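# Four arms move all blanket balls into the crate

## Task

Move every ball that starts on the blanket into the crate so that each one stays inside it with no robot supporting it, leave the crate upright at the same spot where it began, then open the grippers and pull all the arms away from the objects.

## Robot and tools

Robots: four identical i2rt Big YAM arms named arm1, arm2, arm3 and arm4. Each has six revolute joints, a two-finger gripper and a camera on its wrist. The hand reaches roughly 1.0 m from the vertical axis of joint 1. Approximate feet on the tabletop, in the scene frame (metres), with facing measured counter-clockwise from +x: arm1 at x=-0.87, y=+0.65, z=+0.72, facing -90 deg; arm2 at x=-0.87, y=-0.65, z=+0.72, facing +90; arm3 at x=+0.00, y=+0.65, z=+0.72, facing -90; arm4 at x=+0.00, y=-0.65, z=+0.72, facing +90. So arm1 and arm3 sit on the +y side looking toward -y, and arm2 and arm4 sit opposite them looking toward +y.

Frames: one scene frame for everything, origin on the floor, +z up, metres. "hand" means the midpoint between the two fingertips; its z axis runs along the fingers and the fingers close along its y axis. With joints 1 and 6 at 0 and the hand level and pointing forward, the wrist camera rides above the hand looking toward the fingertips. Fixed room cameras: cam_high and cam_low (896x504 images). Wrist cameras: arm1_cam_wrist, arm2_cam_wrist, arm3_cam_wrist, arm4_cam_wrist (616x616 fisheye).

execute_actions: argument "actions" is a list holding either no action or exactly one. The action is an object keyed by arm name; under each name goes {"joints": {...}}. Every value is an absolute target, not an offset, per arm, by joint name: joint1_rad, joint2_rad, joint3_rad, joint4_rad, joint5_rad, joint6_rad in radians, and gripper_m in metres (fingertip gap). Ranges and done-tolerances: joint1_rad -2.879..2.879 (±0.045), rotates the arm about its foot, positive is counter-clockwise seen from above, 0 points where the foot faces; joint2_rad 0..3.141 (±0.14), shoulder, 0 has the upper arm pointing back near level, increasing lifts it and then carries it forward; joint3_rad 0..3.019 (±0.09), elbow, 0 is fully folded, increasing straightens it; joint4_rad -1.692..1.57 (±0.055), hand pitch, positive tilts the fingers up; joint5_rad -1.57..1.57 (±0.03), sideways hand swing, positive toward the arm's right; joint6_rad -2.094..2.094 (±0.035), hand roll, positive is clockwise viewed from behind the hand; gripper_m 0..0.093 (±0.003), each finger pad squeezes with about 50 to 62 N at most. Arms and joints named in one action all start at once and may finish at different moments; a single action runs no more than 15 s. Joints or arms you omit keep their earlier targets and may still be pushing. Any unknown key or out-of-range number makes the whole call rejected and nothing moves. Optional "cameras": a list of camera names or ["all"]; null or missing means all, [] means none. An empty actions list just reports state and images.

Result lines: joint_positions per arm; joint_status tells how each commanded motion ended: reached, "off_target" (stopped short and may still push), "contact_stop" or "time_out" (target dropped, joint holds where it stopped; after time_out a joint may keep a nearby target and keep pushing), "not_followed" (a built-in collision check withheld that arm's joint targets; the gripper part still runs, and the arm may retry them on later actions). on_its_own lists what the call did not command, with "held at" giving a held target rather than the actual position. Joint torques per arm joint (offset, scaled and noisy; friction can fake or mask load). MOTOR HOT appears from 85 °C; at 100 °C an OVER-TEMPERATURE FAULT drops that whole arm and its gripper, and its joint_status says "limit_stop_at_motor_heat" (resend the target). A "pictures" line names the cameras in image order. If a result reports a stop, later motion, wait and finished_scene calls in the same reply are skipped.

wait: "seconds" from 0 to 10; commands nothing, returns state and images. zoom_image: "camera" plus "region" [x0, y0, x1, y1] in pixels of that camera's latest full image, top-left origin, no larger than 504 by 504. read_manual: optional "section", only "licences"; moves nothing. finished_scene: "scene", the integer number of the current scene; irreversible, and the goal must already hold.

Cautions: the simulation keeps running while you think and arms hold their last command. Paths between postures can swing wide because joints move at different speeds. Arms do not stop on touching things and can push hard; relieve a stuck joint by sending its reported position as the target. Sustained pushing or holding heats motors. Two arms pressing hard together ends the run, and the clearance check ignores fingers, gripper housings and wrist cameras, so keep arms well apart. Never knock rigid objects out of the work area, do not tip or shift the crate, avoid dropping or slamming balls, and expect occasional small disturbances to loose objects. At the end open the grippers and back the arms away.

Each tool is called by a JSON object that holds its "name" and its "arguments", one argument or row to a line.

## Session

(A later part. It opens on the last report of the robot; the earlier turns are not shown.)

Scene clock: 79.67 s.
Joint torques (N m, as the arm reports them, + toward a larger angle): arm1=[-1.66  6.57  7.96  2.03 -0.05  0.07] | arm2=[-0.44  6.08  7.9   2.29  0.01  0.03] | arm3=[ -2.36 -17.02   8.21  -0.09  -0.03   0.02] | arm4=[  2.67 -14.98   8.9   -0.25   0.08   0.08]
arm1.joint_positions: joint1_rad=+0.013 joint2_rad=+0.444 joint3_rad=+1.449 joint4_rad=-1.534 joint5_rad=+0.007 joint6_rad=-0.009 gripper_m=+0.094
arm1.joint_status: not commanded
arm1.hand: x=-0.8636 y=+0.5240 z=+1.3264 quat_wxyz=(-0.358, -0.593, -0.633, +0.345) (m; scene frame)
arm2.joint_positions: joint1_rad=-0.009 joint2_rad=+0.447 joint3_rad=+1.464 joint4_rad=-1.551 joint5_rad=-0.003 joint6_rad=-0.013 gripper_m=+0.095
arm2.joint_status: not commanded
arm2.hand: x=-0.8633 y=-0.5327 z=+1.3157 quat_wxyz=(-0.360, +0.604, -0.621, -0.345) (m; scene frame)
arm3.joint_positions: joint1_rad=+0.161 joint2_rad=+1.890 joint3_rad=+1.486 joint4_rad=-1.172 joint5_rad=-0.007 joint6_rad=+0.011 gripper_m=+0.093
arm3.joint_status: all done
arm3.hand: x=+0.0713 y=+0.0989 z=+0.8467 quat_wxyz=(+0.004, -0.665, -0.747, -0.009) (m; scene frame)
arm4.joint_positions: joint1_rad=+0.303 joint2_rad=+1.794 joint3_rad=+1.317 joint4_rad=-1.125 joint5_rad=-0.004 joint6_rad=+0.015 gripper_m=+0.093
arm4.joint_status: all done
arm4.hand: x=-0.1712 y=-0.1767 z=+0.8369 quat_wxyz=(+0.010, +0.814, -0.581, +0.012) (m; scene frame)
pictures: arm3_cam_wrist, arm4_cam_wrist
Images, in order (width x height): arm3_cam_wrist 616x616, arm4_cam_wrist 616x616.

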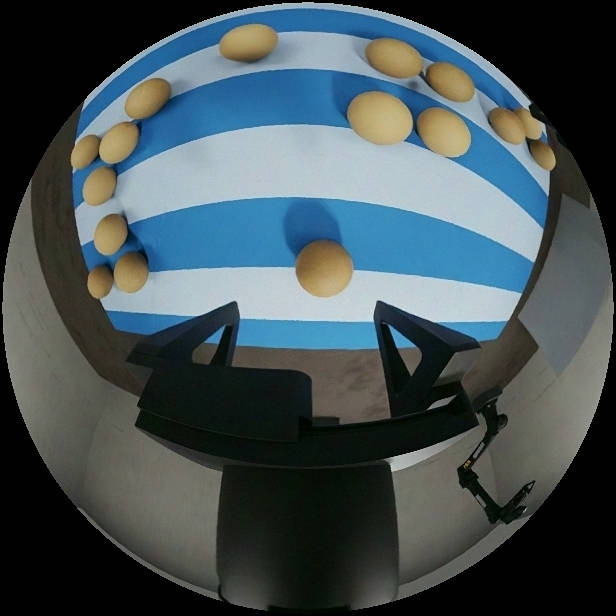

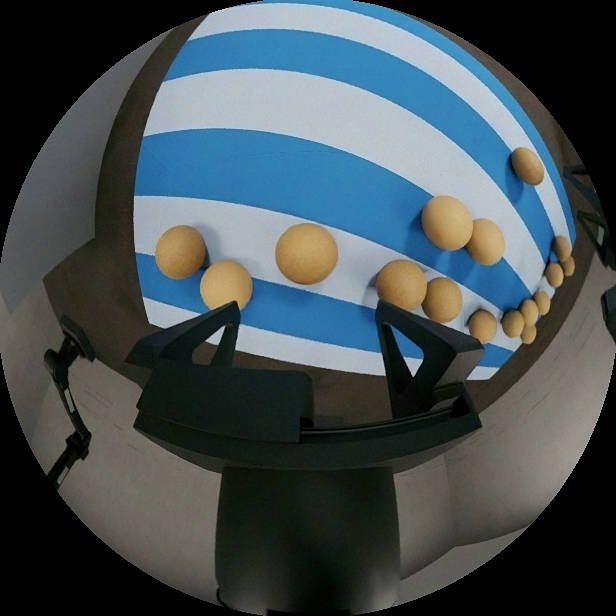

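{"name": "execute_actions", "arguments": {
  "actions": [
    {"arm3":{"joints":{"joint1_rad":0.12,"joint2_rad":1.99,"joint3_rad":1.37,"joint4_rad":-0.945}},"arm4":{"joints":{"joint2_rad":1.94,"joint3_rad":1.30,"joint4_rad":-0.91}}}
  ],
  "cameras": []
}}

{"name": "execute_actions", "arguments": {
  "actions": [
    {"arm3":{"joints":{"gripper_m":0.045}},"arm4":{"joints":{"gripper_m":0.045}}}
  ],
  "cameras": []
}}

{"name": "execute_actions", "arguments": {
  "actions": [
    {"arm3":{"joints":{"joint2_rad":1.8}},"arm4":{"joints":{"joint2_rad":1.75}}}
  ],
  "cameras": []
}}

{"name": "execute_actions", "arguments": {
  "actions": [
    {"arm3":{"joints":{"joint1_rad":-0.76,"joint2_rad":1.6,"joint3_rad":1.75,"joint4_rad":-1.1}},"arm4":{"joints":{"joint1_rad":0.83,"joint2_rad":1.6,"joint3_rad":1.75,"joint4_rad":-1.1}}}
  ],
  "cameras": []
}}

{"name": "execute_actions", "arguments": {
  "actions": [
    {"arm3":{"joints":{"joint2_rad":2.08,"joint3_rad":2.11,"joint4_rad":-0.8}},"arm4":{"joints":{"joint2_rad":2.08,"joint3_rad":2.1,"joint4_rad":-0.8}}}
  ],
  "cameras": []
}}

{"name": "execute_actions", "arguments": {
  "actions": [
    {"arm3":{"joints":{"gripper_m":0.093}},"arm4":{"joints":{"gripper_m":0.093}}}
  ],
  "cameras": []
}}

{"name": "execute_actions", "arguments": {
  "actions": [
    {"arm3":{"joints":{"joint2_rad":1.6,"joint3_rad":1.6,"joint4_rad":-1.35}},"arm4":{"joints":{"joint2_rad":1.6,"joint3_rad":1.5,"joint4_rad":-1.3}}}
  ],
  "cameras": []
}}

{"name": "execute_actions", "arguments": {
  "actions": [
    {"arm3":{"joints":{"joint1_rad":0.71}},"arm4":{"joints":{"joint1_rad":-0.33,"joint2_rad":1.8,"joint3_rad":1.4,"joint4_rad":-1.145}}}
  ],
  "cameras": []
}}

{"name": "execute_actions", "arguments": {
  "actions": [
    {"arm3":{"joints":{"joint2_rad":2.21,"joint3_rad":2.07,"joint4_rad":-1.39}}}
  ],
  "cameras": ["arm3_cam_wrist","arm4_cam_wrist","cam_high"]
}}

Scene clock: 99.73 s.
Joint torques (N m, as the arm reports them, + toward a larger angle): arm1=[-1.13  6.04  7.97  2.11 -0.06  0.04] | arm2=[-0.44  6.11  7.9   2.3   0.01  0.03] | arm3=[ -2.13 -18.29   7.08   0.52  -0.03   0.03] | arm4=[  2.63 -16.7    7.19   0.61   0.07   0.09]
arm1.joint_positions: joint1_rad=+0.013 joint2_rad=+0.444 joint3_rad=+1.449 joint4_rad=-1.534 joint5_rad=+0.007 joint6_rad=-0.009 gripper_m=+0.094
arm1.joint_status: not commanded
arm1.hand: x=-0.8636 y=+0.5240 z=+1.3264 quat_wxyz=(-0.358, -0.593, -0.633, +0.345) (m; scene frame)
arm2.joint_positions: joint1_rad=-0.009 joint2_rad=+0.447 joint3_rad=+1.464 joint4_rad=-1.551 joint5_rad=-0.003 joint6_rad=-0.013 gripper_m=+0.095
arm2.joint_status: not commanded
arm2.hand: x=-0.8633 y=-0.5327 z=+1.3157 quat_wxyz=(-0.360, +0.604, -0.621, -0.345) (m; scene frame)
arm3.joint_positions: joint1_rad=+0.125 joint2_rad=+2.009 joint3_rad=+1.366 joint4_rad=-0.954 joint5_rad=-0.007 joint6_rad=+0.011 gripper_m=+0.093
arm3.joint_status: all done
arm3.hand: x=+0.0502 y=+0.1095 z=+0.7439 quat_wxyz=(+0.011, -0.678, -0.735, -0.016) (m; scene frame)
arm4.joint_positions: joint1_rad=+0.303 joint2_rad=+1.960 joint3_rad=+1.286 joint4_rad=-0.925 joint5_rad=-0.004 joint6_rad=+0.015 gripper_m=+0.093
arm4.joint_status: all done
arm4.hand: x=-0.1767 y=-0.1613 z=+0.7439 quat_wxyz=(+0.009, +0.814, -0.581, +0.011) (m; scene frame)
pictures: none
No camera images: the call's "cameras" was empty. Leave "cameras" out to get every camera's image.

Scene clock: 100.33 s.
Joint torques (N m, as the arm reports them, + toward a larger angle): arm1=[-1.51  6.44  7.94  1.95 -0.03  0.09] | arm2=[-0.44  6.08  7.9   2.3   0.02  0.03] | arm3=[ -2.02 -18.16   7.11   0.52  -0.05   0.03] | arm4=[  2.56 -16.89   7.01   0.7    0.1    0.07]
arm1.joint_positions: joint1_rad=+0.013 joint2_rad=+0.444 joint3_rad=+1.449 joint4_rad=-1.534 joint5_rad=+0.007 joint6_rad=-0.009 gripper_m=+0.094
arm1.joint_status: not commanded
arm1.hand: x=-0.8636 y=+0.5240 z=+1.3264 quat_wxyz=(-0.358, -0.593, -0.633, +0.345) (m; scene frame)
arm2.joint_positions: joint1_rad=-0.009 joint2_rad=+0.447 joint3_rad=+1.464 joint4_rad=-1.551 joint5_rad=-0.003 joint6_rad=-0.013 gripper_m=+0.095
arm2.joint_status: not commanded
arm2.hand: x=-0.8633 y=-0.5327 z=+1.3157 quat_wxyz=(-0.360, +0.604, -0.621, -0.345) (m; scene frame)
arm3.joint_positions: joint1_rad=+0.125 joint2_rad=+2.009 joint3_rad=+1.366 joint4_rad=-0.954 joint5_rad=-0.006 joint6_rad=+0.010 gripper_m=+0.056
arm3.joint_status: gripper_m off_target (ended at +0.056, target +0.045)
arm3.hand: x=+0.0501 y=+0.1094 z=+0.7439 quat_wxyz=(+0.011, -0.678, -0.735, -0.015) (m; scene frame)
arm4.joint_positions: joint1_rad=+0.303 joint2_rad=+1.960 joint3_rad=+1.286 joint4_rad=-0.925 joint5_rad=-0.004 joint6_rad=+0.015 gripper_m=+0.057
arm4.joint_status: gripper_m off_target (ended at +0.057, target +0.045)
arm4.hand: x=-0.1767 y=-0.1613 z=+0.7439 quat_wxyz=(+0.009, +0.814, -0.581, +0.011) (m; scene frame)
pictures: none
No camera images: the call's "cameras" was empty. Leave "cameras" out to get every camera's image.

Scene clock: 101.53 s.
Joint torques (N m, as the arm reports them, + toward a larger angle): arm1=[-1.69  5.99  7.88  2.18 -0.07  0.07] | arm2=[-0.43  6.12  7.92  2.29  0.02  0.03] | arm3=[ -2.08 -14.35   8.46   0.89  -0.05   0.03] | arm4=[  2.44 -13.34   8.28   1.05   0.07   0.1 ]
arm1.joint_positions: joint1_rad=+0.013 joint2_rad=+0.444 joint3_rad=+1.449 joint4_rad=-1.534 joint5_rad=+0.007 joint6_rad=-0.009 gripper_m=+0.094
arm1.joint_status: not commanded
arm1.hand: x=-0.8636 y=+0.5240 z=+1.3264 quat_wxyz=(-0.358, -0.593, -0.633, +0.345) (m; scene frame)
arm2.joint_positions: joint1_rad=-0.009 joint2_rad=+0.447 joint3_rad=+1.464 joint4_rad=-1.551 joint5_rad=-0.003 joint6_rad=-0.013 gripper_m=+0.095
arm2.joint_status: not commanded
arm2.hand: x=-0.8633 y=-0.5327 z=+1.3157 quat_wxyz=(-0.360, +0.604, -0.621, -0.345) (m; scene frame)
arm3.joint_positions: joint1_rad=+0.125 joint2_rad=+1.795 joint3_rad=+1.366 joint4_rad=-0.953 joint5_rad=-0.006 joint6_rad=+0.010 gripper_m=+0.056
arm3.joint_status: all done
arm3.hand: x=+0.0521 y=+0.0857 z=+0.8581 quat_wxyz=(-0.068, -0.675, -0.732, +0.057) (m; scene frame)
arm4.joint_positions: joint1_rad=+0.303 joint2_rad=+1.742 joint3_rad=+1.286 joint4_rad=-0.925 joint5_rad=-0.004 joint6_rad=+0.015 gripper_m=+0.057
arm4.joint_status: all done
arm4.hand: x=-0.1844 y=-0.1400 z=+0.8553 quat_wxyz=(-0.053, +0.810, -0.578, -0.079) (m; scene frame)
pictures: none
No camera images: the call's "cameras" was empty. Leave "cameras" out to get every camera's image.

Scene clock: 102.97 s.
Joint torques (N m, as the arm reports them, + toward a larger angle): arm1=[-1.3   6.3   8.05  2.07 -0.07  0.04] | arm2=[-0.43  6.1   7.9   2.3   0.02  0.03] | arm3=[ -1.37 -13.5   11.39   0.99  -0.15   0.03] | arm4=[  2.1  -13.08  10.53   0.72   0.14   0.09]
arm1.joint_positions: joint1_rad=+0.013 joint2_rad=+0.444 joint3_rad=+1.449 joint4_rad=-1.534 joint5_rad=+0.007 joint6_rad=-0.009 gripper_m=+0.094
arm1.joint_status: not commanded
arm1.hand: x=-0.8636 y=+0.5240 z=+1.3264 quat_wxyz=(-0.358, -0.593, -0.633, +0.345) (m; scene frame)
arm2.joint_positions: joint1_rad=-0.009 joint2_rad=+0.447 joint3_rad=+1.464 joint4_rad=-1.551 joint5_rad=-0.003 joint6_rad=-0.013 gripper_m=+0.095
arm2.joint_status: not commanded
arm2.hand: x=-0.8633 y=-0.5327 z=+1.3157 quat_wxyz=(-0.360, +0.604, -0.621, -0.345) (m; scene frame)
arm3.joint_positions: joint1_rad=-0.764 joint2_rad=+1.599 joint3_rad=+1.727 joint4_rad=-1.095 joint5_rad=-0.004 joint6_rad=+0.010 gripper_m=+0.056
arm3.joint_status: all done
arm3.hand: x=-0.4431 y=+0.2141 z=+1.1286 quat_wxyz=(-0.110, -0.887, -0.357, +0.272) (m; scene frame)
arm4.joint_positions: joint1_rad=+0.834 joint2_rad=+1.594 joint3_rad=+1.719 joint4_rad=-1.089 joint5_rad=-0.006 joint6_rad=+0.015 gripper_m=+0.057
arm4.joint_status: all done
arm4.hand: x=-0.4754 y=-0.2560 z=+1.1261 quat_wxyz=(-0.097, +0.895, -0.330, -0.283) (m; scene frame)
pictures: none
No camera images: the call's "cameras" was empty. Leave "cameras" out to get every camera's image.

Scene clock: 104.57 s.
Joint torques (N m, as the arm reports them, + toward a larger angle): arm1=[-1.16  5.93  8.05  2.12 -0.06  0.05] | arm2=[-0.46  6.1   7.91  2.29  0.01  0.03] | arm3=[ -1.55 -23.38  15.4    1.85  -0.15   0.03] | arm4=[  2.06 -22.86  12.36   1.91   0.17   0.08]
arm1.joint_positions: joint1_rad=+0.013 joint2_rad=+0.444 joint3_rad=+1.449 joint4_rad=-1.534 joint5_rad=+0.007 joint6_rad=-0.009 gripper_m=+0.094
arm1.joint_status: not commanded
arm1.hand: x=-0.8636 y=+0.5240 z=+1.3264 quat_wxyz=(-0.358, -0.593, -0.633, +0.345) (m; scene frame)
arm2.joint_positions: joint1_rad=-0.009 joint2_rad=+0.447 joint3_rad=+1.464 joint4_rad=-1.551 joint5_rad=-0.003 joint6_rad=-0.013 gripper_m=+0.095
arm2.joint_status: not commanded
arm2.hand: x=-0.8633 y=-0.5327 z=+1.3157 quat_wxyz=(-0.360, +0.604, -0.621, -0.345) (m; scene frame)
arm3.joint_positions: joint1_rad=-0.764 joint2_rad=+2.100 joint3_rad=+2.039 joint4_rad=-0.813 joint5_rad=-0.004 joint6_rad=+0.010 gripper_m=+0.056
arm3.joint_status: all done
arm3.hand: x=-0.5806 y=+0.0817 z=+0.9845 quat_wxyz=(-0.127, -0.873, -0.352, +0.313) (m; scene frame)
arm4.joint_positions: joint1_rad=+0.834 joint2_rad=+2.107 joint3_rad=+2.045 joint4_rad=-0.819 joint5_rad=-0.006 joint6_rad=+0.015 gripper_m=+0.057
arm4.joint_status: all done
arm4.hand: x=-0.6243 y=-0.1320 z=+0.9808 quat_wxyz=(-0.110, +0.883, -0.326, -0.320) (m; scene frame)
pictures: none
No camera images: the call's "cameras" was empty. Leave "cameras" out to get every camera's image.

Scene clock: 105.17 s.
Joint torques (N m, as the arm reports them, + toward a larger angle): arm1=[-1.41  5.96  8.    1.95 -0.08  0.06] | arm2=[-0.42  6.08  7.91  2.29  0.02  0.03] | arm3=[ -1.55 -23.36  15.21   1.85  -0.15   0.03] | arm4=[  1.88 -22.73  12.22   1.81   0.15   0.08]
arm1.joint_positions: joint1_rad=+0.013 joint2_rad=+0.444 joint3_rad=+1.449 joint4_rad=-1.534 joint5_rad=+0.007 joint6_rad=-0.009 gripper_m=+0.094
arm1.joint_status: not commanded
arm1.hand: x=-0.8636 y=+0.5240 z=+1.3264 quat_wxyz=(-0.358, -0.593, -0.633, +0.345) (m; scene frame)
arm2.joint_positions: joint1_rad=-0.009 joint2_rad=+0.447 joint3_rad=+1.464 joint4_rad=-1.551 joint5_rad=-0.003 joint6_rad=-0.013 gripper_m=+0.095
arm2.joint_status: not commanded
arm2.hand: x=-0.8633 y=-0.5327 z=+1.3157 quat_wxyz=(-0.360, +0.604, -0.621, -0.345) (m; scene frame)
arm3.joint_positions: joint1_rad=-0.764 joint2_rad=+2.100 joint3_rad=+2.039 joint4_rad=-0.813 joint5_rad=-0.004 joint6_rad=+0.010 gripper_m=+0.093
arm3.joint_status: all done
arm3.hand: x=-0.5806 y=+0.0817 z=+0.9845 quat_wxyz=(-0.127, -0.873, -0.352, +0.313) (m; scene frame)
arm4.joint_positions: joint1_rad=+0.834 joint2_rad=+2.107 joint3_rad=+2.045 joint4_rad=-0.819 joint5_rad=-0.006 joint6_rad=+0.015 gripper_m=+0.093
arm4.joint_status: all done
arm4.hand: x=-0.6243 y=-0.1320 z=+0.9808 quat_wxyz=(-0.110, +0.883, -0.326, -0.320) (m; scene frame)
pictures: none
No camera images: the call's "cameras" was empty. Leave "cameras" out to get every camera's image.

Scene clock: 106.60 s.
Joint torques (N m, as the arm reports them, + toward a larger angle): arm1=[-1.78  6.48  7.97  2.18 -0.09  0.05] | arm2=[-0.42  6.09  7.91  2.29  0.02  0.03] | arm3=[ -1.49 -12.87   8.42   0.37  -0.15   0.03] | arm4=[  1.91 -12.85   8.53   0.12   0.15   0.07]
arm1.joint_positions: joint1_rad=+0.013 joint2_rad=+0.444 joint3_rad=+1.449 joint4_rad=-1.534 joint5_rad=+0.007 joint6_rad=-0.009 gripper_m=+0.094
arm1.joint_status: not commanded
arm1.hand: x=-0.8636 y=+0.5240 z=+1.3264 quat_wxyz=(-0.358, -0.593, -0.633, +0.345) (m; scene frame)
arm2.joint_positions: joint1_rad=-0.009 joint2_rad=+0.447 joint3_rad=+1.464 joint4_rad=-1.551 joint5_rad=-0.003 joint6_rad=-0.013 gripper_m=+0.095
arm2.joint_status: not commanded
arm2.hand: x=-0.8633 y=-0.5327 z=+1.3157 quat_wxyz=(-0.360, +0.604, -0.621, -0.345) (m; scene frame)
arm3.joint_positions: joint1_rad=-0.764 joint2_rad=+1.599 joint3_rad=+1.607 joint4_rad=-1.343 joint5_rad=-0.004 joint6_rad=+0.010 gripper_m=+0.093
arm3.joint_status: all done
arm3.hand: x=-0.3865 y=+0.2702 z=+1.0472 quat_wxyz=(-0.041, -0.922, -0.370, +0.106) (m; scene frame)
arm4.joint_positions: joint1_rad=+0.834 joint2_rad=+1.602 joint3_rad=+1.491 joint4_rad=-1.289 joint5_rad=-0.006 joint6_rad=+0.015 gripper_m=+0.093
arm4.joint_status: all done
arm4.hand: x=-0.4025 y=-0.3164 z=+0.9952 quat_wxyz=(-0.026, +0.935, -0.346, -0.081) (m; scene frame)
pictures: none
No camera images: the call's "cameras" was empty. Leave "cameras" out to get every camera's image.

Scene clock: 108.43 s.
Joint torques (N m, as the arm reports them, + toward a larger angle): arm1=[-1.5   5.8   8.    2.01 -0.03  0.02] | arm2=[-0.41  6.08  7.91  2.29  0.02  0.03] | arm3=[ -1.76 -14.14   8.48   0.36  -0.07   0.03] | arm4=[  2.74 -16.8    8.02   0.16   0.06   0.09]
arm1.joint_positions: joint1_rad=+0.013 joint2_rad=+0.444 joint3_rad=+1.449 joint4_rad=-1.534 joint5_rad=+0.007 joint6_rad=-0.009 gripper_m=+0.094
arm1.joint_status: not commanded
arm1.hand: x=-0.8636 y=+0.5240 z=+1.3264 quat_wxyz=(-0.358, -0.593, -0.633, +0.345) (m; scene frame)
arm2.joint_positions: joint1_rad=-0.009 joint2_rad=+0.447 joint3_rad=+1.464 joint4_rad=-1.551 joint5_rad=-0.003 joint6_rad=-0.013 gripper_m=+0.095
arm2.joint_status: not commanded
arm2.hand: x=-0.8633 y=-0.5327 z=+1.3157 quat_wxyz=(-0.360, +0.604, -0.621, -0.345) (m; scene frame)
arm3.joint_positions: joint1_rad=+0.713 joint2_rad=+1.608 joint3_rad=+1.607 joint4_rad=-1.343 joint5_rad=-0.006 joint6_rad=+0.010 gripper_m=+0.093
arm3.joint_status: all done
arm3.hand: x=+0.3403 y=+0.2265 z=+1.0422 quat_wxyz=(-0.101, -0.433, -0.895, +0.041) (m; scene frame)
arm4.joint_positions: joint1_rad=-0.336 joint2_rad=+1.827 joint3_rad=+1.386 joint4_rad=-1.150 joint5_rad=-0.004 joint6_rad=+0.015 gripper_m=+0.093
arm4.joint_status: all done
arm4.hand: x=+0.1508 y=-0.1484 z=+0.8441 quat_wxyz=(+0.009, +0.590, -0.807, +0.004) (m; scene frame)
pictures: none
No camera images: the call's "cameras" was empty. Leave "cameras" out to get every camera's image.

Scene clock: 110.07 s.
Joint torques (N m, as the arm reports them, + toward a larger angle): arm1=[-1.54  6.24  8.08  2.05 -0.06  0.04] | arm2=[-0.43  6.08  7.91  2.29  0.02  0.03] | arm3=[ -1.83 -23.1   13.12   0.11  -0.07   0.03] | arm4=[  2.57 -16.48   8.12   0.32   0.09   0.07]
arm1.joint_positions: joint1_rad=+0.013 joint2_rad=+0.444 joint3_rad=+1.449 joint4_rad=-1.534 joint5_rad=+0.007 joint6_rad=-0.009 gripper_m=+0.094
arm1.joint_status: not commanded
arm1.hand: x=-0.8636 y=+0.5240 z=+1.3264 quat_wxyz=(-0.358, -0.593, -0.633, +0.345) (m; scene frame)
arm2.joint_positions: joint1_rad=-0.009 joint2_rad=+0.447 joint3_rad=+1.464 joint4_rad=-1.551 joint5_rad=-0.003 joint6_rad=-0.013 gripper_m=+0.095
arm2.joint_status: not commanded
arm2.hand: x=-0.8633 y=-0.5327 z=+1.3157 quat_wxyz=(-0.360, +0.604, -0.621, -0.345) (m; scene frame)
arm3.joint_positions: joint1_rad=+0.713 joint2_rad=+2.229 joint3_rad=+2.010 joint4_rad=-1.389 joint5_rad=-0.006 joint6_rad=+0.010 gripper_m=+0.093
arm3.joint_status: all done
arm3.hand: x=+0.4219 y=+0.1279 z=+0.8342 quat_wxyz=(+0.018, -0.436, -0.900, -0.016) (m; scene frame)
arm4.joint_positions: joint1_rad=-0.336 joint2_rad=+1.827 joint3_rad=+1.386 joint4_rad=-1.150 joint5_rad=-0.004 joint6_rad=+0.015 gripper_m=+0.093
arm4.joint_status: not commanded
arm4.hand: x=+0.1508 y=-0.1484 z=+0.8441 quat_wxyz=(+0.009, +0.590, -0.807, +0.004) (m; scene frame)
pictures: arm3_cam_wrist, arm4_cam_wrist, cam_high
Images, in order (width x height): arm3_cam_wrist 616x616, arm4_cam_wrist 616x616, cam_high 896x504.

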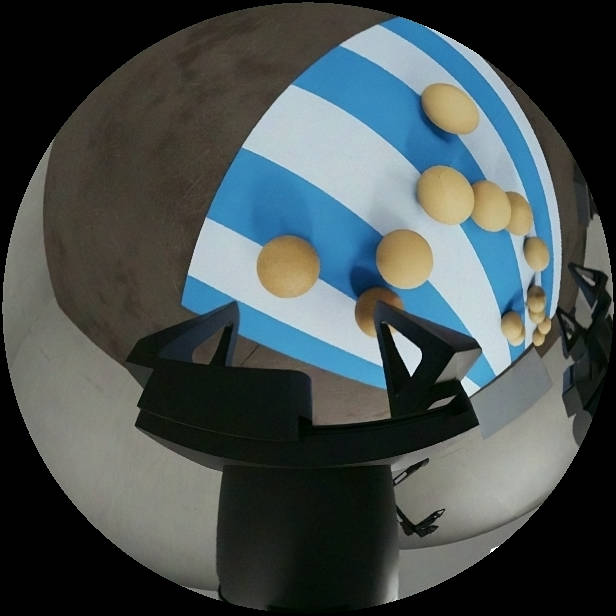

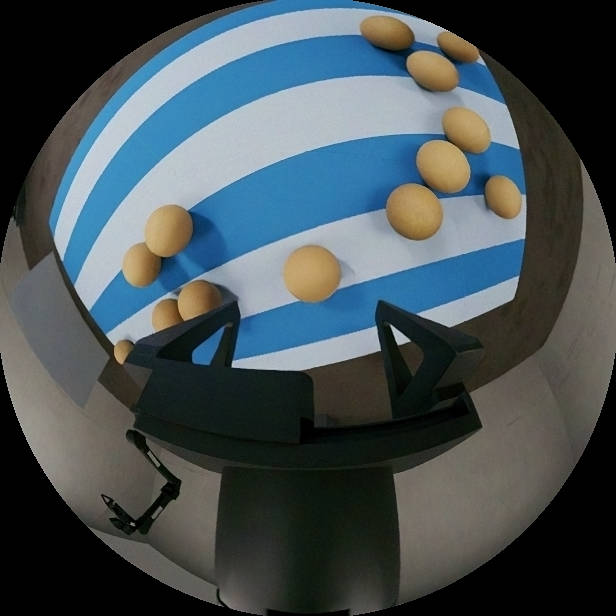

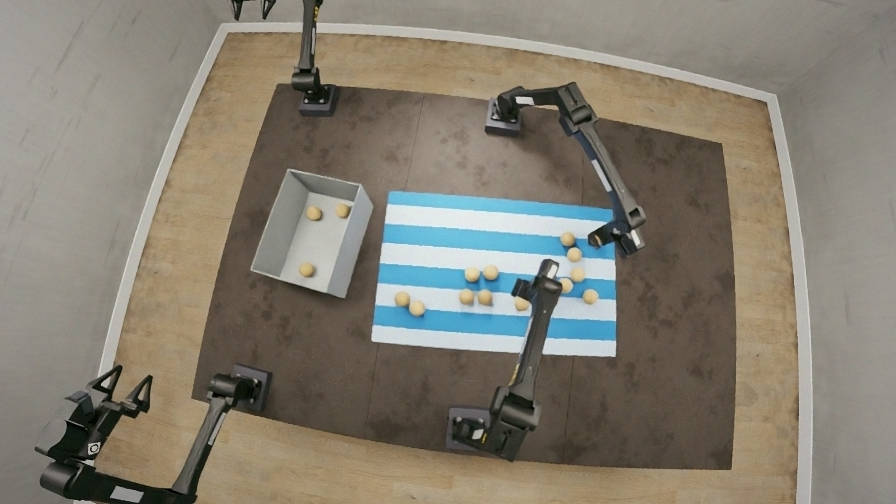

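{"name": "execute_actions", "arguments": {
  "actions": [
    {"arm3":{"joints":{"joint1_rad":0.748,"joint2_rad":2.27,"joint3_rad":1.88,"joint4_rad":-1.165}},"arm4":{"joints":{"joint2_rad":1.915,"joint3_rad":1.26,"joint4_rad":-0.895}}}
  ],
  "cameras": []
}}

{"name": "execute_actions", "arguments": {
  "actions": [
    {"arm3":{"joints":{"gripper_m":0.045}},"arm4":{"joints":{"gripper_m":0.045}}}
  ],
  "cameras": []
}}

{"name": "execute_actions", "arguments": {
  "actions": [
    {"arm3":{"joints":{"joint2_rad":1.5,"joint3_rad":1.7,"joint4_rad":-1.4}},"arm4":{"joints":{"joint2_rad":1.5,"joint3_rad":1.7,"joint4_rad":-1.4}}}
  ],
  "cameras": []
}}

{"name": "execute_actions", "arguments": {
  "actions": [
    {"arm3":{"joints":{"joint1_rad":-0.76}},"arm4":{"joints":{"joint1_rad":0.83}}}
  ],
  "cameras": []
}}

{"name": "execute_actions", "arguments": {
  "actions": [
    {"arm3":{"joints":{"joint2_rad":2.08,"joint3_rad":2.11,"joint4_rad":-0.8}},"arm4":{"joints":{"joint2_rad":2.08,"joint3_rad":2.1,"joint4_rad":-0.8}}}
  ],
  "cameras": []
}}

{"name": "execute_actions", "arguments": {
  "actions": [
    {"arm3":{"joints":{"gripper_m":0.093}},"arm4":{"joints":{"gripper_m":0.093}}}
  ],
  "cameras": []
}}

{"name": "execute_actions", "arguments": {
  "actions": [
    {"arm3":{"joints":{"joint2_rad":1.6,"joint3_rad":1.7,"joint4_rad":-1.35}},"arm4":{"joints":{"joint2_rad":1.6,"joint3_rad":1.55,"joint4_rad":-1.3}}}
  ],
  "cameras": []
}}

{"name": "execute_actions", "arguments": {
  "actions": [
    {"arm3":{"joints":{"joint1_rad":0.585,"joint2_rad":2.02,"joint3_rad":1.72,"joint4_rad":-1.26}},"arm4":{"joints":{"joint1_rad":0.5,"joint2_rad":1.71,"joint3_rad":1.26,"joint4_rad":-1.105,"joint6_rad":-0.6}}}
  ],
  "cameras": ["arm3_cam_wrist","arm4_cam_wrist","cam_high"]
}}

Scene clock: 126.17 s.
Joint torques (N m, as the arm reports them, + toward a larger angle): arm1=[-1.51  6.11  7.95  2.01 -0.08  0.05] | arm2=[-0.44  6.11  7.91  2.3   0.02  0.03] | arm3=[ -1.09 -22.12   7.76   0.59  -0.07   0.03] | arm4=[  2.8  -16.61   7.21   0.64   0.07   0.07]
arm1.joint_positions: joint1_rad=+0.013 joint2_rad=+0.444 joint3_rad=+1.449 joint4_rad=-1.534 joint5_rad=+0.007 joint6_rad=-0.009 gripper_m=+0.094
arm1.joint_status: not commanded
arm1.hand: x=-0.8636 y=+0.5240 z=+1.3264 quat_wxyz=(-0.358, -0.593, -0.633, +0.345) (m; scene frame)
arm2.joint_positions: joint1_rad=-0.009 joint2_rad=+0.447 joint3_rad=+1.464 joint4_rad=-1.551 joint5_rad=-0.003 joint6_rad=-0.013 gripper_m=+0.095
arm2.joint_status: not commanded
arm2.hand: x=-0.8633 y=-0.5327 z=+1.3157 quat_wxyz=(-0.360, +0.604, -0.621, -0.345) (m; scene frame)
arm3.joint_positions: joint1_rad=+0.742 joint2_rad=+2.279 joint3_rad=+1.882 joint4_rad=-1.174 joint5_rad=-0.006 joint6_rad=+0.010 gripper_m=+0.093
arm3.joint_status: all done
arm3.hand: x=+0.4373 y=+0.1403 z=+0.7545 quat_wxyz=(+0.001, -0.423, -0.906, -0.008) (m; scene frame)
arm4.joint_positions: joint1_rad=-0.336 joint2_rad=+1.935 joint3_rad=+1.244 joint4_rad=-0.910 joint5_rad=-0.004 joint6_rad=+0.015 gripper_m=+0.093
arm4.joint_status: all done
arm4.hand: x=+0.1460 y=-0.1642 z=+0.7444 quat_wxyz=(+0.012, +0.590, -0.807, +0.007) (m; scene frame)
pictures: none
No camera images: the call's "cameras" was empty. Leave "cameras" out to get every camera's image.

Scene clock: 126.77 s.
Joint torques (N m, as the arm reports them, + toward a larger angle): arm1=[-1.53  6.19  7.85  2.07 -0.07  0.04] | arm2=[-0.44  6.09  7.91  2.29  0.02  0.03] | arm3=[ -1.2  -22.27   7.77   0.56  -0.07   0.03] | arm4=[  2.73 -16.55   7.16   0.68   0.08   0.08]
arm1.joint_positions: joint1_rad=+0.013 joint2_rad=+0.444 joint3_rad=+1.449 joint4_rad=-1.534 joint5_rad=+0.007 joint6_rad=-0.009 gripper_m=+0.094
arm1.joint_status: not commanded
arm1.hand: x=-0.8636 y=+0.5240 z=+1.3264 quat_wxyz=(-0.358, -0.593, -0.633, +0.345) (m; scene frame)
arm2.joint_positions: joint1_rad=-0.009 joint2_rad=+0.447 joint3_rad=+1.464 joint4_rad=-1.551 joint5_rad=-0.003 joint6_rad=-0.013 gripper_m=+0.095
arm2.joint_status: not commanded
arm2.hand: x=-0.8633 y=-0.5327 z=+1.3157 quat_wxyz=(-0.360, +0.604, -0.621, -0.345) (m; scene frame)
arm3.joint_positions: joint1_rad=+0.742 joint2_rad=+2.279 joint3_rad=+1.882 joint4_rad=-1.174 joint5_rad=-0.006 joint6_rad=+0.010 gripper_m=+0.057
arm3.joint_status: gripper_m off_target (ended at +0.057, target +0.045)
arm3.hand: x=+0.4375 y=+0.1403 z=+0.7545 quat_wxyz=(+0.001, -0.423, -0.906, -0.008) (m; scene frame)
arm4.joint_positions: joint1_rad=-0.336 joint2_rad=+1.935 joint3_rad=+1.244 joint4_rad=-0.910 joint5_rad=-0.004 joint6_rad=+0.015 gripper_m=+0.057
arm4.joint_status: gripper_m off_target (ended at +0.057, target +0.045)
arm4.hand: x=+0.1460 y=-0.1642 z=+0.7444 quat_wxyz=(+0.012, +0.590, -0.807, +0.007) (m; scene frame)
pictures: none
No camera images: the call's "cameras" was empty. Leave "cameras" out to get every camera's image.

Scene clock: 128.50 s.
Joint torques (N m, as the arm reports them, + toward a larger angle): arm1=[-1.2   6.25  8.05  2.08 -0.05  0.04] | arm2=[-0.44  6.08  7.91  2.3   0.01  0.03] | arm3=[ -1.17 -12.78  10.15   0.64  -0.06   0.03] | arm4=[  2.61 -13.02   9.29   0.32   0.09   0.09]
arm1.joint_positions: joint1_rad=+0.013 joint2_rad=+0.444 joint3_rad=+1.449 joint4_rad=-1.534 joint5_rad=+0.007 joint6_rad=-0.009 gripper_m=+0.094
arm1.joint_status: not commanded
arm1.hand: x=-0.8636 y=+0.5240 z=+1.3264 quat_wxyz=(-0.358, -0.593, -0.633, +0.345) (m; scene frame)
arm2.joint_positions: joint1_rad=-0.009 joint2_rad=+0.447 joint3_rad=+1.464 joint4_rad=-1.551 joint5_rad=-0.003 joint6_rad=-0.013 gripper_m=+0.095
arm2.joint_status: not commanded
arm2.hand: x=-0.8633 y=-0.5327 z=+1.3157 quat_wxyz=(-0.360, +0.604, -0.621, -0.345) (m; scene frame)
arm3.joint_positions: joint1_rad=+0.742 joint2_rad=+1.511 joint3_rad=+1.687 joint4_rad=-1.395 joint5_rad=-0.006 joint6_rad=+0.010 gripper_m=+0.057
arm3.joint_status: all done
arm3.hand: x=+0.3437 y=+0.2455 z=+1.1246 quat_wxyz=(-0.159, -0.417, -0.893, +0.065) (m; scene frame)
arm4.joint_positions: joint1_rad=-0.336 joint2_rad=+1.519 joint3_rad=+1.682 joint4_rad=-1.389 joint5_rad=-0.004 joint6_rad=+0.015 gripper_m=+0.057
arm4.joint_status: all done
arm4.hand: x=+0.1525 y=-0.1427 z=+1.1163 quat_wxyz=(-0.137, +0.582, -0.795, -0.105) (m; scene frame)
pictures: none
No camera images: the call's "cameras" was empty. Leave "cameras" out to get every camera's image.

Scene clock: 130.30 s.
Joint torques (N m, as the arm reports them, + toward a larger angle): arm1=[-1.3   6.07  8.07  2.14 -0.05  0.06] | arm2=[-0.45  6.11  7.9   2.29  0.01  0.03] | arm3=[ -1.69 -12.74  10.12   0.61  -0.09   0.03] | arm4=[  2.22 -13.06   9.3    0.25   0.1    0.07]
arm1.joint_positions: joint1_rad=+0.013 joint2_rad=+0.444 joint3_rad=+1.449 joint4_rad=-1.534 joint5_rad=+0.007 joint6_rad=-0.009 gripper_m=+0.094
arm1.joint_status: not commanded
arm1.hand: x=-0.8636 y=+0.5240 z=+1.3264 quat_wxyz=(-0.358, -0.593, -0.633, +0.345) (m; scene frame)
arm2.joint_positions: joint1_rad=-0.009 joint2_rad=+0.447 joint3_rad=+1.464 joint4_rad=-1.551 joint5_rad=-0.003 joint6_rad=-0.013 gripper_m=+0.095
arm2.joint_status: not commanded
arm2.hand: x=-0.8633 y=-0.5327 z=+1.3157 quat_wxyz=(-0.360, +0.604, -0.621, -0.345) (m; scene frame)
arm3.joint_positions: joint1_rad=-0.763 joint2_rad=+1.511 joint3_rad=+1.687 joint4_rad=-1.395 joint5_rad=-0.005 joint6_rad=+0.010 gripper_m=+0.057
arm3.joint_status: all done
arm3.hand: x=-0.3771 y=+0.2767 z=+1.1247 quat_wxyz=(-0.064, -0.914, -0.368, +0.159) (m; scene frame)
arm4.joint_positions: joint1_rad=+0.834 joint2_rad=+1.519 joint3_rad=+1.682 joint4_rad=-1.389 joint5_rad=-0.004 joint6_rad=+0.015 gripper_m=+0.057
arm4.joint_status: all done
arm4.hand: x=-0.4078 y=-0.3115 z=+1.1160 quat_wxyz=(-0.056, +0.924, -0.342, -0.163) (m; scene frame)
pictures: none
No camera images: the call's "cameras" was empty. Leave "cameras" out to get every camera's image.

Scene clock: 131.97 s.
Joint torques (N m, as the arm reports them, + toward a larger angle): arm1=[-1.61  5.83  7.94  2.   -0.09  0.08] | arm2=[-0.42  6.07  7.9   2.29  0.02  0.03] | arm3=[ -1.66 -23.05  15.25   1.91  -0.1    0.03] | arm4=[  1.78 -22.17  12.18   1.98   0.11   0.07]
arm1.joint_positions: joint1_rad=+0.013 joint2_rad=+0.444 joint3_rad=+1.449 joint4_rad=-1.534 joint5_rad=+0.007 joint6_rad=-0.009 gripper_m=+0.094
arm1.joint_status: not commanded
arm1.hand: x=-0.8636 y=+0.5240 z=+1.3264 quat_wxyz=(-0.358, -0.593, -0.633, +0.345) (m; scene frame)
arm2.joint_positions: joint1_rad=-0.009 joint2_rad=+0.447 joint3_rad=+1.464 joint4_rad=-1.551 joint5_rad=-0.003 joint6_rad=-0.013 gripper_m=+0.095
arm2.joint_status: not commanded
arm2.hand: x=-0.8633 y=-0.5327 z=+1.3157 quat_wxyz=(-0.360, +0.604, -0.621, -0.345) (m; scene frame)
arm3.joint_positions: joint1_rad=-0.763 joint2_rad=+2.098 joint3_rad=+2.040 joint4_rad=-0.815 joint5_rad=-0.005 joint6_rad=+0.010 gripper_m=+0.057
arm3.joint_status: all done
arm3.hand: x=-0.5791 y=+0.0807 z=+0.9864 quat_wxyz=(-0.128, -0.872, -0.353, +0.313) (m; scene frame)
arm4.joint_positions: joint1_rad=+0.834 joint2_rad=+2.103 joint3_rad=+2.047 joint4_rad=-0.823 joint5_rad=-0.004 joint6_rad=+0.015 gripper_m=+0.057
arm4.joint_status: all done
arm4.hand: x=-0.6236 y=-0.1319 z=+0.9845 quat_wxyz=(-0.111, +0.882, -0.326, -0.321) (m; scene frame)
pictures: none
No camera images: the call's "cameras" was empty. Leave "cameras" out to get every camera's image.

Scene clock: 132.57 s.
Joint torques (N m, as the arm reports them, + toward a larger angle): arm1=[-1.41  5.63  7.94  2.07 -0.05  0.05] | arm2=[-0.46  6.08  7.91  2.3   0.01  0.03] | arm3=[ -1.64 -23.24  15.26   1.92  -0.1    0.03] | arm4=[  1.87 -22.55  12.18   2.     0.1    0.08]
arm1.joint_positions: joint1_rad=+0.013 joint2_rad=+0.444 joint3_rad=+1.449 joint4_rad=-1.534 joint5_rad=+0.007 joint6_rad=-0.009 gripper_m=+0.094
arm1.joint_status: not commanded
arm1.hand: x=-0.8636 y=+0.5240 z=+1.3264 quat_wxyz=(-0.358, -0.593, -0.633, +0.345) (m; scene frame)
arm2.joint_positions: joint1_rad=-0.009 joint2_rad=+0.447 joint3_rad=+1.464 joint4_rad=-1.551 joint5_rad=-0.003 joint6_rad=-0.013 gripper_m=+0.095
arm2.joint_status: not commanded
arm2.hand: x=-0.8633 y=-0.5327 z=+1.3157 quat_wxyz=(-0.360, +0.604, -0.621, -0.345) (m; scene frame)
arm3.joint_positions: joint1_rad=-0.763 joint2_rad=+2.098 joint3_rad=+2.040 joint4_rad=-0.815 joint5_rad=-0.005 joint6_rad=+0.010 gripper_m=+0.093
arm3.joint_status: all done
arm3.hand: x=-0.5791 y=+0.0807 z=+0.9864 quat_wxyz=(-0.128, -0.872, -0.353, +0.313) (m; scene frame)
arm4.joint_positions: joint1_rad=+0.834 joint2_rad=+2.103 joint3_rad=+2.047 joint4_rad=-0.823 joint5_rad=-0.004 joint6_rad=+0.015 gripper_m=+0.093
arm4.joint_status: all done
arm4.hand: x=-0.6236 y=-0.1319 z=+0.9845 quat_wxyz=(-0.111, +0.882, -0.326, -0.321) (m; scene frame)
pictures: none
No camera images: the call's "cameras" was empty. Leave "cameras" out to get every camera's image.

Scene clock: 134.07 s.
Joint torques (N m, as the arm reports them, + toward a larger angle): arm1=[-2.05  5.7   7.95  2.03 -0.06  0.08] | arm2=[-0.43  6.08  7.91  2.29  0.02  0.03] | arm3=[ -1.69 -13.31   8.57   0.54  -0.1    0.03] | arm4=[  2.07 -12.46   8.62   0.12   0.12   0.1 ]
arm1.joint_positions: joint1_rad=+0.013 joint2_rad=+0.444 joint3_rad=+1.449 joint4_rad=-1.534 joint5_rad=+0.007 joint6_rad=-0.009 gripper_m=+0.094
arm1.joint_status: not commanded
arm1.hand: x=-0.8636 y=+0.5240 z=+1.3264 quat_wxyz=(-0.358, -0.593, -0.633, +0.345) (m; scene frame)
arm2.joint_positions: joint1_rad=-0.009 joint2_rad=+0.447 joint3_rad=+1.464 joint4_rad=-1.551 joint5_rad=-0.003 joint6_rad=-0.013 gripper_m=+0.095
arm2.joint_status: not commanded
arm2.hand: x=-0.8633 y=-0.5327 z=+1.3157 quat_wxyz=(-0.360, +0.604, -0.621, -0.345) (m; scene frame)
arm3.joint_positions: joint1_rad=-0.763 joint2_rad=+1.599 joint3_rad=+1.708 joint4_rad=-1.343 joint5_rad=-0.005 joint6_rad=+0.010 gripper_m=+0.093
arm3.joint_status: all done
arm3.hand: x=-0.4009 y=+0.2538 z=+1.0922 quat_wxyz=(-0.061, -0.915, -0.369, +0.152) (m; scene frame)
arm4.joint_positions: joint1_rad=+0.834 joint2_rad=+1.598 joint3_rad=+1.542 joint4_rad=-1.288 joint5_rad=-0.004 joint6_rad=+0.015 gripper_m=+0.093
arm4.joint_status: all done
arm4.hand: x=-0.4129 y=-0.3072 z=+1.0193 quat_wxyz=(-0.036, +0.932, -0.345, -0.108) (m; scene frame)
pictures: none
No camera images: the call's "cameras" was empty. Leave "cameras" out to get every camera's image.

Scene clock: 135.77 s.
Joint torques (N m, as the arm reports them, + toward a larger angle): arm1=[-1.31  6.97  7.85  2.13 -0.07  0.07] | arm2=[-0.44  6.09  7.91  2.3   0.02  0.03] | arm3=[ -2.48 -19.52   9.14   0.05  -0.01   0.03] | arm4=[  2.48 -14.77   8.39   0.54   0.03  -0.11]
arm1.joint_positions: joint1_rad=+0.013 joint2_rad=+0.444 joint3_rad=+1.449 joint4_rad=-1.534 joint5_rad=+0.007 joint6_rad=-0.009 gripper_m=+0.094
arm1.joint_status: not commanded
arm1.hand: x=-0.8636 y=+0.5240 z=+1.3264 quat_wxyz=(-0.358, -0.593, -0.633, +0.345) (m; scene frame)
arm2.joint_positions: joint1_rad=-0.009 joint2_rad=+0.447 joint3_rad=+1.464 joint4_rad=-1.551 joint5_rad=-0.003 joint6_rad=-0.013 gripper_m=+0.095
arm2.joint_status: not commanded
arm2.hand: x=-0.8633 y=-0.5327 z=+1.3157 quat_wxyz=(-0.360, +0.604, -0.621, -0.345) (m; scene frame)
arm3.joint_positions: joint1_rad=+0.597 joint2_rad=+2.031 joint3_rad=+1.708 joint4_rad=-1.257 joint5_rad=-0.008 joint6_rad=+0.010 gripper_m=+0.093
arm3.joint_status: all done
arm3.hand: x=+0.3265 y=+0.1332 z=+0.8465 quat_wxyz=(+0.005, -0.487, -0.873, -0.011) (m; scene frame)
arm4.joint_positions: joint1_rad=+0.495 joint2_rad=+1.731 joint3_rad=+1.236 joint4_rad=-1.119 joint5_rad=-0.004 joint6_rad=-0.584 gripper_m=+0.093
arm4.joint_status: all done
arm4.hand: x=-0.2436 y=-0.2427 z=+0.8394 quat_wxyz=(+0.016, +0.975, -0.222, +0.014) (m; scene frame)
pictures: arm3_cam_wrist, arm4_cam_wrist, cam_high
Images, in order (width x height): arm3_cam_wrist 616x616, arm4_cam_wrist 616x616, cam_high 896x504.

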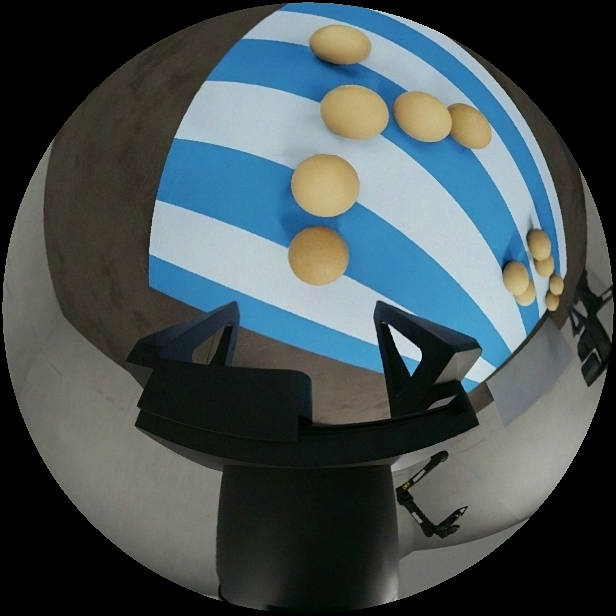

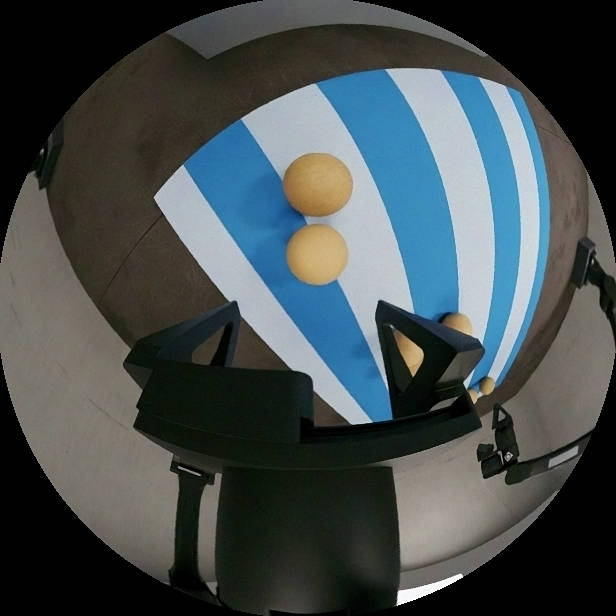

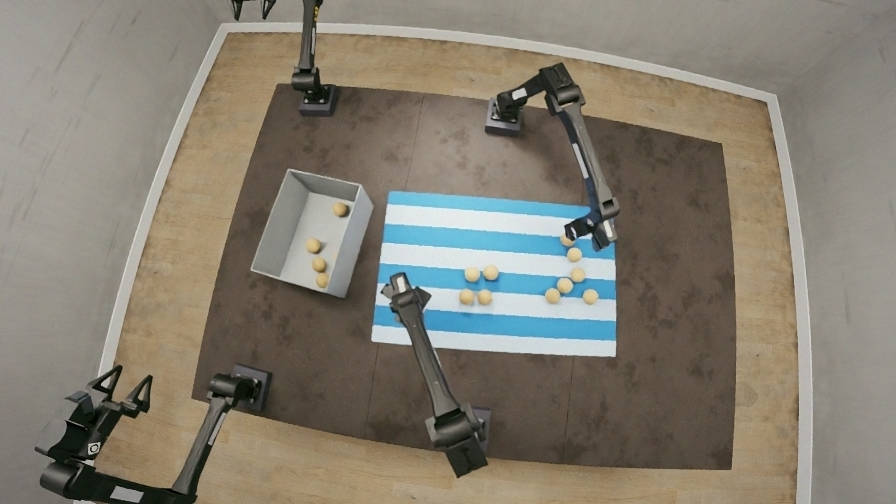

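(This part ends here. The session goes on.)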